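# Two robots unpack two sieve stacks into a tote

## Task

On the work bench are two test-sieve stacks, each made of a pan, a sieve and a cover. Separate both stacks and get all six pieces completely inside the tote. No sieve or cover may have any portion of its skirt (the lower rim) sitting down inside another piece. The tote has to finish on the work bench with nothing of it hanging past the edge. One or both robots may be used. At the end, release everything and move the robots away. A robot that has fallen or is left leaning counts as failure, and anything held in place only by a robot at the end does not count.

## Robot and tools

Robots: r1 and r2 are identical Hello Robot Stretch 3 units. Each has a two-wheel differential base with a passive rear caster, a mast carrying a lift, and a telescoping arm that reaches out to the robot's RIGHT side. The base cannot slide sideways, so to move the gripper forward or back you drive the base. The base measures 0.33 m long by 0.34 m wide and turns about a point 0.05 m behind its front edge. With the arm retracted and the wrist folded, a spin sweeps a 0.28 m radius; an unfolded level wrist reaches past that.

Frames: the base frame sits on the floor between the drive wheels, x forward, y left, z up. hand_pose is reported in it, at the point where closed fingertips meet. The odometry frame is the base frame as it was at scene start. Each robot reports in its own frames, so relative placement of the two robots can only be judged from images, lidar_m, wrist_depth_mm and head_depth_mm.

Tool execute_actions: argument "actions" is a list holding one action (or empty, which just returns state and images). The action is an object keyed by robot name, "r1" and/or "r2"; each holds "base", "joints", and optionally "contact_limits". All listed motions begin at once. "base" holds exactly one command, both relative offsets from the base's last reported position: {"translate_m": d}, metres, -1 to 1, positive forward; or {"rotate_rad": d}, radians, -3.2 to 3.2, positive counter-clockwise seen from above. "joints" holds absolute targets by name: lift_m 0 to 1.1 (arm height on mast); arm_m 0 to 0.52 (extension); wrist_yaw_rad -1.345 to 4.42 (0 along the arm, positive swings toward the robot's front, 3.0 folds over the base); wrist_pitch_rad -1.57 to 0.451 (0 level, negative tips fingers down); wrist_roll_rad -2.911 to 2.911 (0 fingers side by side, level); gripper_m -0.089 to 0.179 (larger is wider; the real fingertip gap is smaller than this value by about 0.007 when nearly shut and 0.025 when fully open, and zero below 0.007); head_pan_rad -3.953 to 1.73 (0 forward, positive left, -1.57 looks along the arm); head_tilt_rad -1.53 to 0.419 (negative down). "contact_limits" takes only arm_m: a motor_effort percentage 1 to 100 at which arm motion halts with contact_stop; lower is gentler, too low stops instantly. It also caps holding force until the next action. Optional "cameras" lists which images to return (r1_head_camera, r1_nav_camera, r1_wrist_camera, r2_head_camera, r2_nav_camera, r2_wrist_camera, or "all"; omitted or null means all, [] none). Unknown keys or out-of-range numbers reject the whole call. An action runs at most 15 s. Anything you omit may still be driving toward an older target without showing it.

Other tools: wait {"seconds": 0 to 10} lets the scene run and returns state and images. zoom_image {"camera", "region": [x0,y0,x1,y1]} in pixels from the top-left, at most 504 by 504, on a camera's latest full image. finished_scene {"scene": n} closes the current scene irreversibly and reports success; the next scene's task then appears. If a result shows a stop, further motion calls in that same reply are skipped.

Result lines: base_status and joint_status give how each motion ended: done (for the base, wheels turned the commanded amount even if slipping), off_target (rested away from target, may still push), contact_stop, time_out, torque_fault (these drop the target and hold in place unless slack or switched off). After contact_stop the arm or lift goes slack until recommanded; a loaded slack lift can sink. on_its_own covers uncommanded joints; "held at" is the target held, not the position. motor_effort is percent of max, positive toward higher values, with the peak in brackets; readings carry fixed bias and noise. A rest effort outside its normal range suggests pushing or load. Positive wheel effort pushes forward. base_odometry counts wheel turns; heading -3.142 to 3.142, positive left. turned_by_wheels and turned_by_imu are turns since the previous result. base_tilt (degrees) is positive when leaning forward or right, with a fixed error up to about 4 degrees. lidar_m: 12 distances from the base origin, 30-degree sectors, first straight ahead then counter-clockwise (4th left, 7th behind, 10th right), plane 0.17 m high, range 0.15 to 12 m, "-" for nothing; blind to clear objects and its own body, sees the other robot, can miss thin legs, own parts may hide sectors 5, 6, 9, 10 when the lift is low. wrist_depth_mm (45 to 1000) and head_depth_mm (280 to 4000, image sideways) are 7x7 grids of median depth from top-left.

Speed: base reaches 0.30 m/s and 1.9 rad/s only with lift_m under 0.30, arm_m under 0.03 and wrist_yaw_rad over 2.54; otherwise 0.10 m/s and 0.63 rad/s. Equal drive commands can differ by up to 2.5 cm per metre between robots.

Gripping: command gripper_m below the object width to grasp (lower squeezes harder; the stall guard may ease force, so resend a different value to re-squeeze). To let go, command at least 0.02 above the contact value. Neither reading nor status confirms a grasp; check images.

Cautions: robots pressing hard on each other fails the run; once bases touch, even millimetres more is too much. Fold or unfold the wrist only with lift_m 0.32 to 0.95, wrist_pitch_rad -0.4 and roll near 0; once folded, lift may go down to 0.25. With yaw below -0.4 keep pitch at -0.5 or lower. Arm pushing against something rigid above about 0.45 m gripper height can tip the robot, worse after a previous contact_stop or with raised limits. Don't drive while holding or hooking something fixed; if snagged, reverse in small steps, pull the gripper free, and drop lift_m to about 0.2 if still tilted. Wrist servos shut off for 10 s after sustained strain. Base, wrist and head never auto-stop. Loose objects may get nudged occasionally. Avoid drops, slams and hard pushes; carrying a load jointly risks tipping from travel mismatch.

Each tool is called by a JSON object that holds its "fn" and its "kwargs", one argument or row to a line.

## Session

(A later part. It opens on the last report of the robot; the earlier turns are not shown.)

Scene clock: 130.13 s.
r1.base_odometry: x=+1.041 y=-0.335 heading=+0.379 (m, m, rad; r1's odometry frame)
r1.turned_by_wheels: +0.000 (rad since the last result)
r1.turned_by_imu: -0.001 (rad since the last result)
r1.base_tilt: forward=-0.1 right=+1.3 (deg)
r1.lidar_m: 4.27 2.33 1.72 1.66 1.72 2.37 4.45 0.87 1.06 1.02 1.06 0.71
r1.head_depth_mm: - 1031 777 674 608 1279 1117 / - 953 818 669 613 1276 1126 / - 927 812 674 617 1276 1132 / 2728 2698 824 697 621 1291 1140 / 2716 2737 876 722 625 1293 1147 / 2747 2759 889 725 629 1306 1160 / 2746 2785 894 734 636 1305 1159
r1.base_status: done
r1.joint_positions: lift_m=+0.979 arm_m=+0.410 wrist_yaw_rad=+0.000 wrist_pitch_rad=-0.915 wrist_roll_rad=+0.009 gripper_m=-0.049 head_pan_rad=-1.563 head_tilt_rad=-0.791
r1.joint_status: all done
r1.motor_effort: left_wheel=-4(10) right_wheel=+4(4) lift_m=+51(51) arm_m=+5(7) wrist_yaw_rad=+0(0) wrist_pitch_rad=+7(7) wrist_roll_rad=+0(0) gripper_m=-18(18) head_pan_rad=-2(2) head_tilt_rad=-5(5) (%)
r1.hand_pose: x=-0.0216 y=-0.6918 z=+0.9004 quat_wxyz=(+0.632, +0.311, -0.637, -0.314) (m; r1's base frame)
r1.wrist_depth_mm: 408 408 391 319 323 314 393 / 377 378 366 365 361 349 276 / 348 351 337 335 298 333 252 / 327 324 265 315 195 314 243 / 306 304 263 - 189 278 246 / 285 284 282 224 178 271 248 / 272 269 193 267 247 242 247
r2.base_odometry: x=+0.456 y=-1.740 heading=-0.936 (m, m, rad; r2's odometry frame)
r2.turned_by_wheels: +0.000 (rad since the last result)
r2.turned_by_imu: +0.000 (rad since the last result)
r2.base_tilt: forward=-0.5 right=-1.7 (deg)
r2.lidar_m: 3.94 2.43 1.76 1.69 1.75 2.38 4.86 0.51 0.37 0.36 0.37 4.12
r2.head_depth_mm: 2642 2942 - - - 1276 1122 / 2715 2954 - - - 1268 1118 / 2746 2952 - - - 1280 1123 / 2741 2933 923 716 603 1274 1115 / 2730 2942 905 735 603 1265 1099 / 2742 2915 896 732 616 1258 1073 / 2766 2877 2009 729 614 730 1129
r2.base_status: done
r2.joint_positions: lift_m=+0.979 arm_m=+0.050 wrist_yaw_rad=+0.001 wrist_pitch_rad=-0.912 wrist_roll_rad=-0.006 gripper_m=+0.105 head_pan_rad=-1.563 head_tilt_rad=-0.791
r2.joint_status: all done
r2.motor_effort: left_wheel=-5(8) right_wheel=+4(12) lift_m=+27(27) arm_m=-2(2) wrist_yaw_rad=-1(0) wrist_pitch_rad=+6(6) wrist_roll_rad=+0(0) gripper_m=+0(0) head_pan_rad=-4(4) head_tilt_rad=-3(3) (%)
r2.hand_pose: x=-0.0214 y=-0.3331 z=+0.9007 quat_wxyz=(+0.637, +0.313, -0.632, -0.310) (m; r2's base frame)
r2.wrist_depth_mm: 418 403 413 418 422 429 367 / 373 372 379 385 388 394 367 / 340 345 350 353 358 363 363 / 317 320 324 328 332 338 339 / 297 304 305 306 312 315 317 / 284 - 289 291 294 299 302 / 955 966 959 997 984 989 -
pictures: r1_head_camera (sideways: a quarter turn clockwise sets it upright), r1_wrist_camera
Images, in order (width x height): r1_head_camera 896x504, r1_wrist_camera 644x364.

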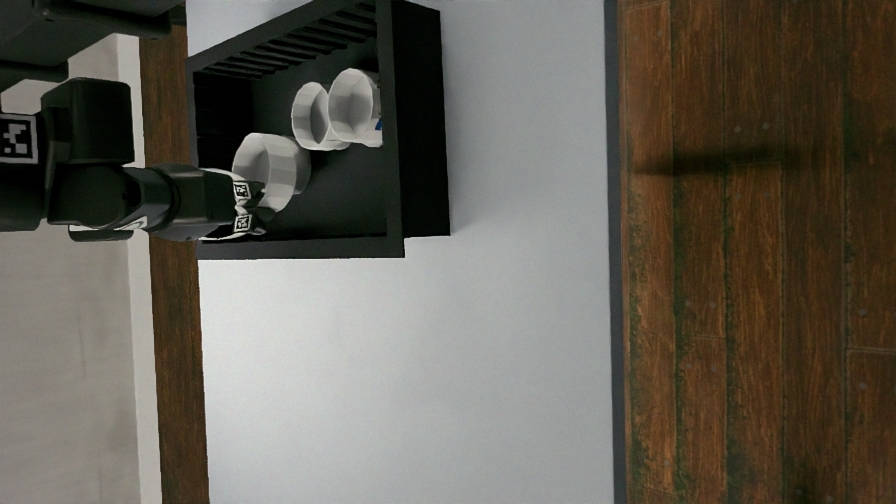

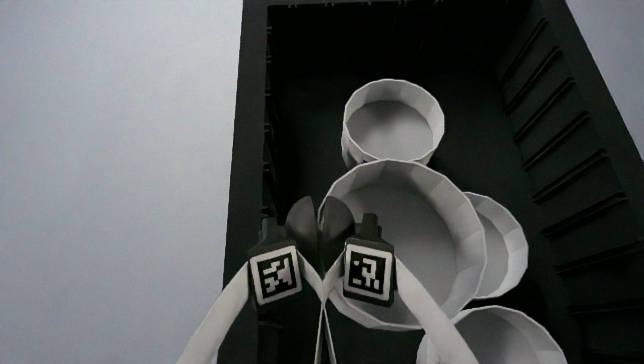

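Just fits; aim for the notch between the two parts.

{"fn": "execute_actions", "kwargs": {
  "actions": [
    {"r1":{"base":{"translate_m":-0.005},"joints":{"lift_m":0.878,"arm_m":0.39}}}
  ],
  "cameras": ["r1_wrist_camera"]
}}

{"fn": "execute_actions", "kwargs": {
  "actions": [
    {"r1":{"joints":{"gripper_m":0.03}}}
  ],
  "cameras": []
}}

{"fn": "execute_actions", "kwargs": {
  "actions": [
    {"r1":{"joints":{"lift_m":0.98}}}
  ],
  "cameras": ["r1_head_camera"]
}}

{"fn": "execute_actions", "kwargs": {
  "actions": [
    {"r1":{"joints":{"lift_m":1.06,"arm_m":0.1}}}
  ],
  "cameras": ["r1_wrist_camera"]
}}

Scene clock: 135.83 s.
r1.base_odometry: x=+1.036 y=-0.337 heading=+0.379 (m, m, rad; r1's odometry frame)
r1.turned_by_wheels: +0.000 (rad since the last result)
r1.turned_by_imu: -0.001 (rad since the last result)
r1.base_tilt: forward=+0.1 right=+1.2 (deg)
r1.lidar_m: 4.29 2.33 1.73 1.66 1.73 2.36 4.46 0.86 1.05 1.02 1.06 0.71
r1.head_depth_mm: 2650 1502 - 674 609 1269 1119 / 2690 - 819 672 613 1271 1119 / 2682 - 795 676 618 1278 1121 / 2718 2719 828 695 622 1278 1129 / 2755 2725 878 723 625 1297 1146 / 2783 2757 889 727 630 1298 1152 / 2757 2777 894 733 635 1300 1159
r1.base_status: done
r1.joint_positions: lift_m=+0.879 arm_m=+0.390 wrist_yaw_rad=+0.000 wrist_pitch_rad=-0.915 wrist_roll_rad=+0.009 gripper_m=-0.049 head_pan_rad=-1.563 head_tilt_rad=-0.791
r1.joint_status: all done
r1.motor_effort: left_wheel=-4(10) right_wheel=+4(5) lift_m=+18(44) arm_m=-4(5) wrist_yaw_rad=+0(1) wrist_pitch_rad=+7(7) wrist_roll_rad=+0(0) gripper_m=-18(18) head_pan_rad=-2(3) head_tilt_rad=-4(5) (%)
r1.hand_pose: x=-0.0216 y=-0.6725 z=+0.7994 quat_wxyz=(+0.632, +0.311, -0.637, -0.314) (m; r1's base frame)
r1.wrist_depth_mm: 273 268 174 260 211 261 230 / 249 246 171 242 210 244 229 / 232 225 163 227 226 202 199 / 216 122 154 211 187 191 188 / 203 113 142 - 188 171 181 / 191 106 122 177 178 161 159 / 179 99 172 176 172 151 152
r2.base_odometry: x=+0.456 y=-1.740 heading=-0.936 (m, m, rad; r2's odometry frame)
r2.turned_by_wheels: +0.000 (rad since the last result)
r2.turned_by_imu: +0.001 (rad since the last result)
r2.base_tilt: forward=-0.5 right=-1.6 (deg)
r2.lidar_m: 3.94 2.43 1.76 1.69 1.75 2.38 4.85 0.51 0.37 0.36 0.37 4.12
r2.head_depth_mm: 2661 2939 - - - 1275 1118 / 2707 2913 - - - 1262 1118 / 2712 2930 - - - 1278 1118 / 2744 2904 923 717 604 1268 1115 / 2736 2945 905 733 603 1261 1100 / 2758 2905 903 732 615 1262 1081 / 2754 2888 1996 730 614 731 1128
r2.base_status: not commanded
r2.joint_positions: lift_m=+0.979 arm_m=+0.050 wrist_yaw_rad=+0.001 wrist_pitch_rad=-0.912 wrist_roll_rad=-0.006 gripper_m=+0.105 head_pan_rad=-1.563 head_tilt_rad=-0.791
r2.joint_status: not commanded
r2.motor_effort: left_wheel=-6(5) right_wheel=+4(4) lift_m=+26(27) arm_m=-2(3) wrist_yaw_rad=-2(1) wrist_pitch_rad=+6(6) wrist_roll_rad=+0(0) gripper_m=-1(0) head_pan_rad=-4(3) head_tilt_rad=-3(3) (%)
r2.hand_pose: x=-0.0214 y=-0.3331 z=+0.9007 quat_wxyz=(+0.637, +0.313, -0.632, -0.310) (m; r2's base frame)
r2.wrist_depth_mm: 415 408 412 415 426 428 369 / 375 374 379 384 389 396 368 / 342 345 348 354 358 361 366 / 320 322 326 328 333 337 338 / 298 305 305 306 309 316 316 / 282 - 288 292 294 298 301 / 948 973 980 986 - - -
pictures: r1_wrist_camera
Images, in order (width x height): r1_wrist_camera 644x364.

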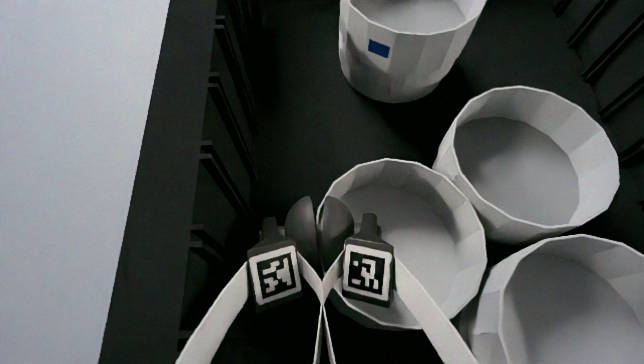

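Scene clock: 137.13 s.
r1.base_odometry: x=+1.036 y=-0.337 heading=+0.379 (m, m, rad; r1's odometry frame)
r1.turned_by_wheels: +0.000 (rad since the last result)
r1.turned_by_imu: +0.000 (rad since the last result)
r1.base_tilt: forward=+0.1 right=+1.3 (deg)
r1.lidar_m: 4.29 2.33 1.72 1.66 1.72 2.37 4.45 0.87 1.06 1.02 1.06 0.71
r1.head_depth_mm: 2647 1504 - 676 608 1265 1123 / 2701 - 815 674 611 1261 1120 / 2743 - 795 677 619 1280 1136 / 2735 2707 821 696 622 1288 1131 / 2728 2708 877 724 628 1296 1144 / 2723 2777 889 727 631 1303 1147 / 2765 2740 895 734 635 1308 1155
r1.base_status: not commanded
r1.joint_positions: lift_m=+0.879 arm_m=+0.390 wrist_yaw_rad=+0.000 wrist_pitch_rad=-0.914 wrist_roll_rad=+0.009 gripper_m=+0.030 head_pan_rad=-1.563 head_tilt_rad=-0.791
r1.joint_status: all done
r1.motor_effort: left_wheel=-4(4) right_wheel=+4(4) lift_m=+19(19) arm_m=-4(4) wrist_yaw_rad=+0(0) wrist_pitch_rad=+6(7) wrist_roll_rad=+0(0) gripper_m=+0(83) head_pan_rad=-3(3) head_tilt_rad=-4(5) (%)
r1.hand_pose: x=-0.0216 y=-0.6728 z=+0.7996 quat_wxyz=(+0.632, +0.311, -0.637, -0.314) (m; r1's base frame)
r1.wrist_depth_mm: 274 272 174 262 211 262 231 / 251 248 171 242 210 243 229 / 234 226 162 229 227 202 200 / 218 123 161 212 191 192 189 / 204 113 126 195 195 174 184 / 190 106 122 185 180 161 159 / 179 100 160 175 174 153 154
r2.base_odometry: x=+0.456 y=-1.740 heading=-0.936 (m, m, rad; r2's odometry frame)
r2.turned_by_wheels: +0.000 (rad since the last result)
r2.turned_by_imu: +0.000 (rad since the last result)
r2.base_tilt: forward=-0.6 right=-1.5 (deg)
r2.lidar_m: 3.93 2.43 1.76 1.69 1.75 2.37 4.87 0.51 0.37 0.36 0.37 4.10
r2.head_depth_mm: 2642 2944 - - - 1273 1121 / 2722 2909 - - - 1274 1119 / 2731 2928 - - - 1283 1119 / 2743 2926 918 716 604 1266 1112 / 2741 2926 906 733 603 1261 1100 / 2765 2890 900 732 615 1262 1083 / 2740 2882 2005 728 613 731 1131
r2.base_status: not commanded
r2.joint_positions: lift_m=+0.979 arm_m=+0.050 wrist_yaw_rad=+0.001 wrist_pitch_rad=-0.912 wrist_roll_rad=-0.006 gripper_m=+0.105 head_pan_rad=-1.563 head_tilt_rad=-0.791
r2.joint_status: not commanded
r2.motor_effort: left_wheel=-5(5) right_wheel=+4(4) lift_m=+27(27) arm_m=-2(2) wrist_yaw_rad=-1(1) wrist_pitch_rad=+6(6) wrist_roll_rad=+0(0) gripper_m=+0(1) head_pan_rad=-5(4) head_tilt_rad=-3(3) (%)
r2.hand_pose: x=-0.0214 y=-0.3331 z=+0.9007 quat_wxyz=(+0.637, +0.313, -0.632, -0.310) (m; r2's base frame)
r2.wrist_depth_mm: 414 404 412 417 424 430 371 / 374 374 379 382 388 391 367 / 342 346 350 356 357 362 368 / 318 322 325 329 333 337 344 / 298 303 304 305 311 315 319 / 284 - 288 292 295 301 301 / 954 968 986 989 986 996 997
pictures: none
No camera images: the call's "cameras" was empty. Leave "cameras" out to get every camera's image.

Scene clock: 138.90 s.
r1.base_odometry: x=+1.036 y=-0.337 heading=+0.379 (m, m, rad; r1's odometry frame)
r1.turned_by_wheels: +0.000 (rad since the last result)
r1.turned_by_imu: +0.000 (rad since the last result)
r1.base_tilt: forward=-0.2 right=+1.2 (deg)
r1.lidar_m: 4.29 2.32 1.72 1.66 1.72 2.38 4.45 0.86 1.06 1.02 1.06 0.71
r1.head_depth_mm: - 1031 773 674 609 1262 1125 / - 931 822 676 613 1259 1133 / - 913 825 674 617 1272 1129 / 2703 2700 841 696 624 1283 1147 / 2705 2711 880 721 624 1300 1147 / 2700 2730 888 728 629 1295 1157 / 2736 2818 897 735 634 1313 1156
r1.base_status: not commanded
r1.joint_positions: lift_m=+0.979 arm_m=+0.390 wrist_yaw_rad=+0.000 wrist_pitch_rad=-0.912 wrist_roll_rad=+0.009 gripper_m=+0.030 head_pan_rad=-1.563 head_tilt_rad=-0.791
r1.joint_status: all done
r1.motor_effort: left_wheel=-4(4) right_wheel=+4(4) lift_m=+50(49) arm_m=-4(4) wrist_yaw_rad=+0(0) wrist_pitch_rad=+6(6) wrist_roll_rad=+0(0) gripper_m=+0(1) head_pan_rad=-2(3) head_tilt_rad=-3(3) (%)
r1.hand_pose: x=-0.0216 y=-0.6731 z=+0.9007 quat_wxyz=(+0.632, +0.310, -0.637, -0.313) (m; r1's base frame)
r1.wrist_depth_mm: 410 410 397 339 345 329 402 / 377 381 368 369 361 344 358 / 353 348 302 341 307 331 259 / 327 329 271 324 313 309 238 / 307 307 300 301 282 288 239 / 287 288 289 280 266 275 242 / 270 271 194 267 251 242 243
r2.base_odometry: x=+0.456 y=-1.740 heading=-0.936 (m, m, rad; r2's odometry frame)
r2.turned_by_wheels: +0.000 (rad since the last result)
r2.turned_by_imu: +0.000 (rad since the last result)
r2.base_tilt: forward=-0.6 right=-1.5 (deg)
r2.lidar_m: 3.93 2.43 1.77 1.69 1.75 2.37 4.87 0.51 0.37 0.35 0.37 4.09
r2.head_depth_mm: 2678 2922 - - - 1269 1126 / 2746 2943 - - - 1275 1120 / 2739 2929 - - - 1281 1112 / 2722 2953 922 716 604 1264 1118 / 2755 2932 904 733 604 1267 1097 / 2766 2917 903 732 615 1259 1077 / 2743 2905 2017 727 613 731 1131
r2.base_status: not commanded
r2.joint_positions: lift_m=+0.979 arm_m=+0.050 wrist_yaw_rad=+0.001 wrist_pitch_rad=-0.912 wrist_roll_rad=-0.006 gripper_m=+0.105 head_pan_rad=-1.563 head_tilt_rad=-0.791
r2.joint_status: not commanded
r2.motor_effort: left_wheel=-5(5) right_wheel=+4(4) lift_m=+27(27) arm_m=-2(2) wrist_yaw_rad=-2(1) wrist_pitch_rad=+6(6) wrist_roll_rad=+0(0) gripper_m=+0(0) head_pan_rad=-4(3) head_tilt_rad=-3(3) (%)
r2.hand_pose: x=-0.0214 y=-0.3331 z=+0.9007 quat_wxyz=(+0.637, +0.313, -0.632, -0.310) (m; r2's base frame)
r2.wrist_depth_mm: 414 407 409 417 423 428 369 / 372 373 376 381 390 393 369 / 341 345 352 354 361 361 365 / 319 322 326 329 333 335 340 / 299 303 304 307 312 314 318 / 283 - 287 291 294 297 299 / 954 969 968 996 - - -
pictures: r1_head_camera (sideways: a quarter turn clockwise sets it upright)
Images, in order (width x height): r1_head_camera 896x504.

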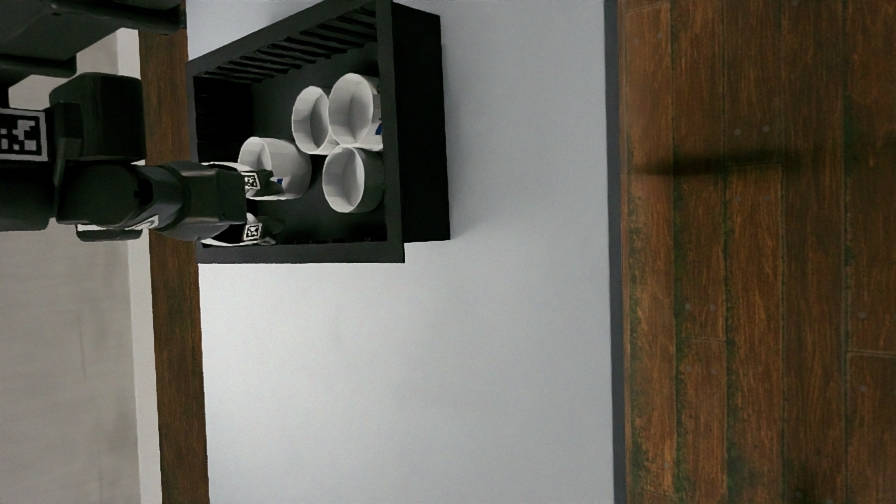

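Scene clock: 142.27 s.
r1.base_odometry: x=+1.036 y=-0.337 heading=+0.379 (m, m, rad; r1's odometry frame)
r1.turned_by_wheels: +0.000 (rad since the last result)
r1.turned_by_imu: +0.000 (rad since the last result)
r1.base_tilt: forward=-0.2 right=+1.3 (deg)
r1.lidar_m: 4.27 2.33 1.72 1.66 1.73 2.37 4.45 0.86 1.06 1.02 1.06 0.71
r1.head_depth_mm: - - 757 676 610 1269 1120 / - - - 685 612 1271 1128 / - - - 691 617 1276 1135 / 2731 1888 847 702 623 1292 1143 / 2699 2709 882 719 625 1300 1140 / 2702 2727 886 728 632 1304 1157 / 2749 2795 897 734 633 1311 1151
r1.base_status: not commanded
r1.joint_positions: lift_m=+1.059 arm_m=+0.100 wrist_yaw_rad=+0.000 wrist_pitch_rad=-0.912 wrist_roll_rad=+0.009 gripper_m=+0.030 head_pan_rad=-1.563 head_tilt_rad=-0.791
r1.joint_status: all done
r1.motor_effort: left_wheel=-4(4) right_wheel=+4(4) lift_m=+49(56) arm_m=-4(2) wrist_yaw_rad=+1(1) wrist_pitch_rad=+5(6) wrist_roll_rad=+0(0) gripper_m=+0(0) head_pan_rad=-2(2) head_tilt_rad=-5(4) (%)
r1.hand_pose: x=-0.0216 y=-0.3832 z=+0.9808 quat_wxyz=(+0.632, +0.310, -0.637, -0.313) (m; r1's base frame)
r1.wrist_depth_mm: 522 520 523 511 483 494 509 / 477 477 479 472 446 410 474 / 443 444 441 383 391 381 440 / 415 409 414 406 411 407 409 / 390 388 386 385 383 381 382 / 370 363 366 357 357 359 362 / 354 351 352 - - - -
r2.base_odometry: x=+0.456 y=-1.740 heading=-0.936 (m, m, rad; r2's odometry frame)
r2.turned_by_wheels: +0.000 (rad since the last result)
r2.turned_by_imu: +0.000 (rad since the last result)
r2.base_tilt: forward=-0.6 right=-1.4 (deg)
r2.lidar_m: 3.93 2.42 1.76 1.69 1.75 2.39 4.86 0.51 0.37 0.36 0.37 4.12
r2.head_depth_mm: 2649 2910 - - - 1274 1120 / 2719 2918 - - - 1269 1121 / 2734 2925 - - - 1277 1117 / 2728 2913 920 716 603 1267 1111 / 2746 2925 903 734 603 1263 1098 / 2750 2911 903 731 615 1260 1079 / 2803 2886 2017 729 613 731 1125
r2.base_status: not commanded
r2.joint_positions: lift_m=+0.979 arm_m=+0.050 wrist_yaw_rad=+0.001 wrist_pitch_rad=-0.912 wrist_roll_rad=-0.006 gripper_m=+0.105 head_pan_rad=-1.563 head_tilt_rad=-0.791
r2.joint_status: not commanded
r2.motor_effort: left_wheel=-6(5) right_wheel=+4(4) lift_m=+27(27) arm_m=-2(2) wrist_yaw_rad=-1(0) wrist_pitch_rad=+6(6) wrist_roll_rad=+0(0) gripper_m=+0(0) head_pan_rad=-3(3) head_tilt_rad=-3(4) (%)
r2.hand_pose: x=-0.0214 y=-0.3331 z=+0.9007 quat_wxyz=(+0.637, +0.313, -0.632, -0.310) (m; r2's base frame)
r2.wrist_depth_mm: 417 404 410 419 424 426 367 / 375 374 378 384 391 392 367 / 341 345 349 354 358 364 366 / 318 321 325 327 332 337 340 / 297 304 305 308 312 313 315 / 283 - 289 291 294 299 301 / 973 959 971 976 981 986 993
pictures: r1_wrist_camera
Images, in order (width x height): r1_wrist_camera 644x364.

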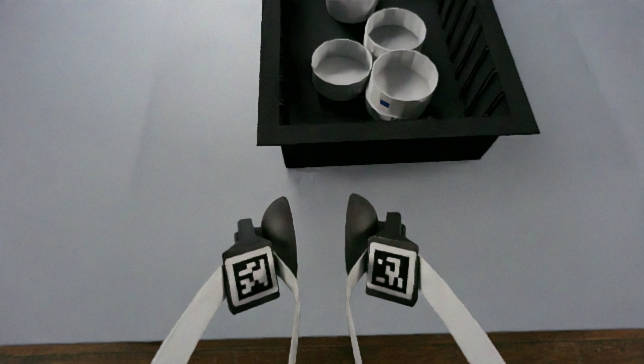

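{"fn": "finished_scene", "kwargs": {
  "scene": 2
}}

The scene is finished: the task was done.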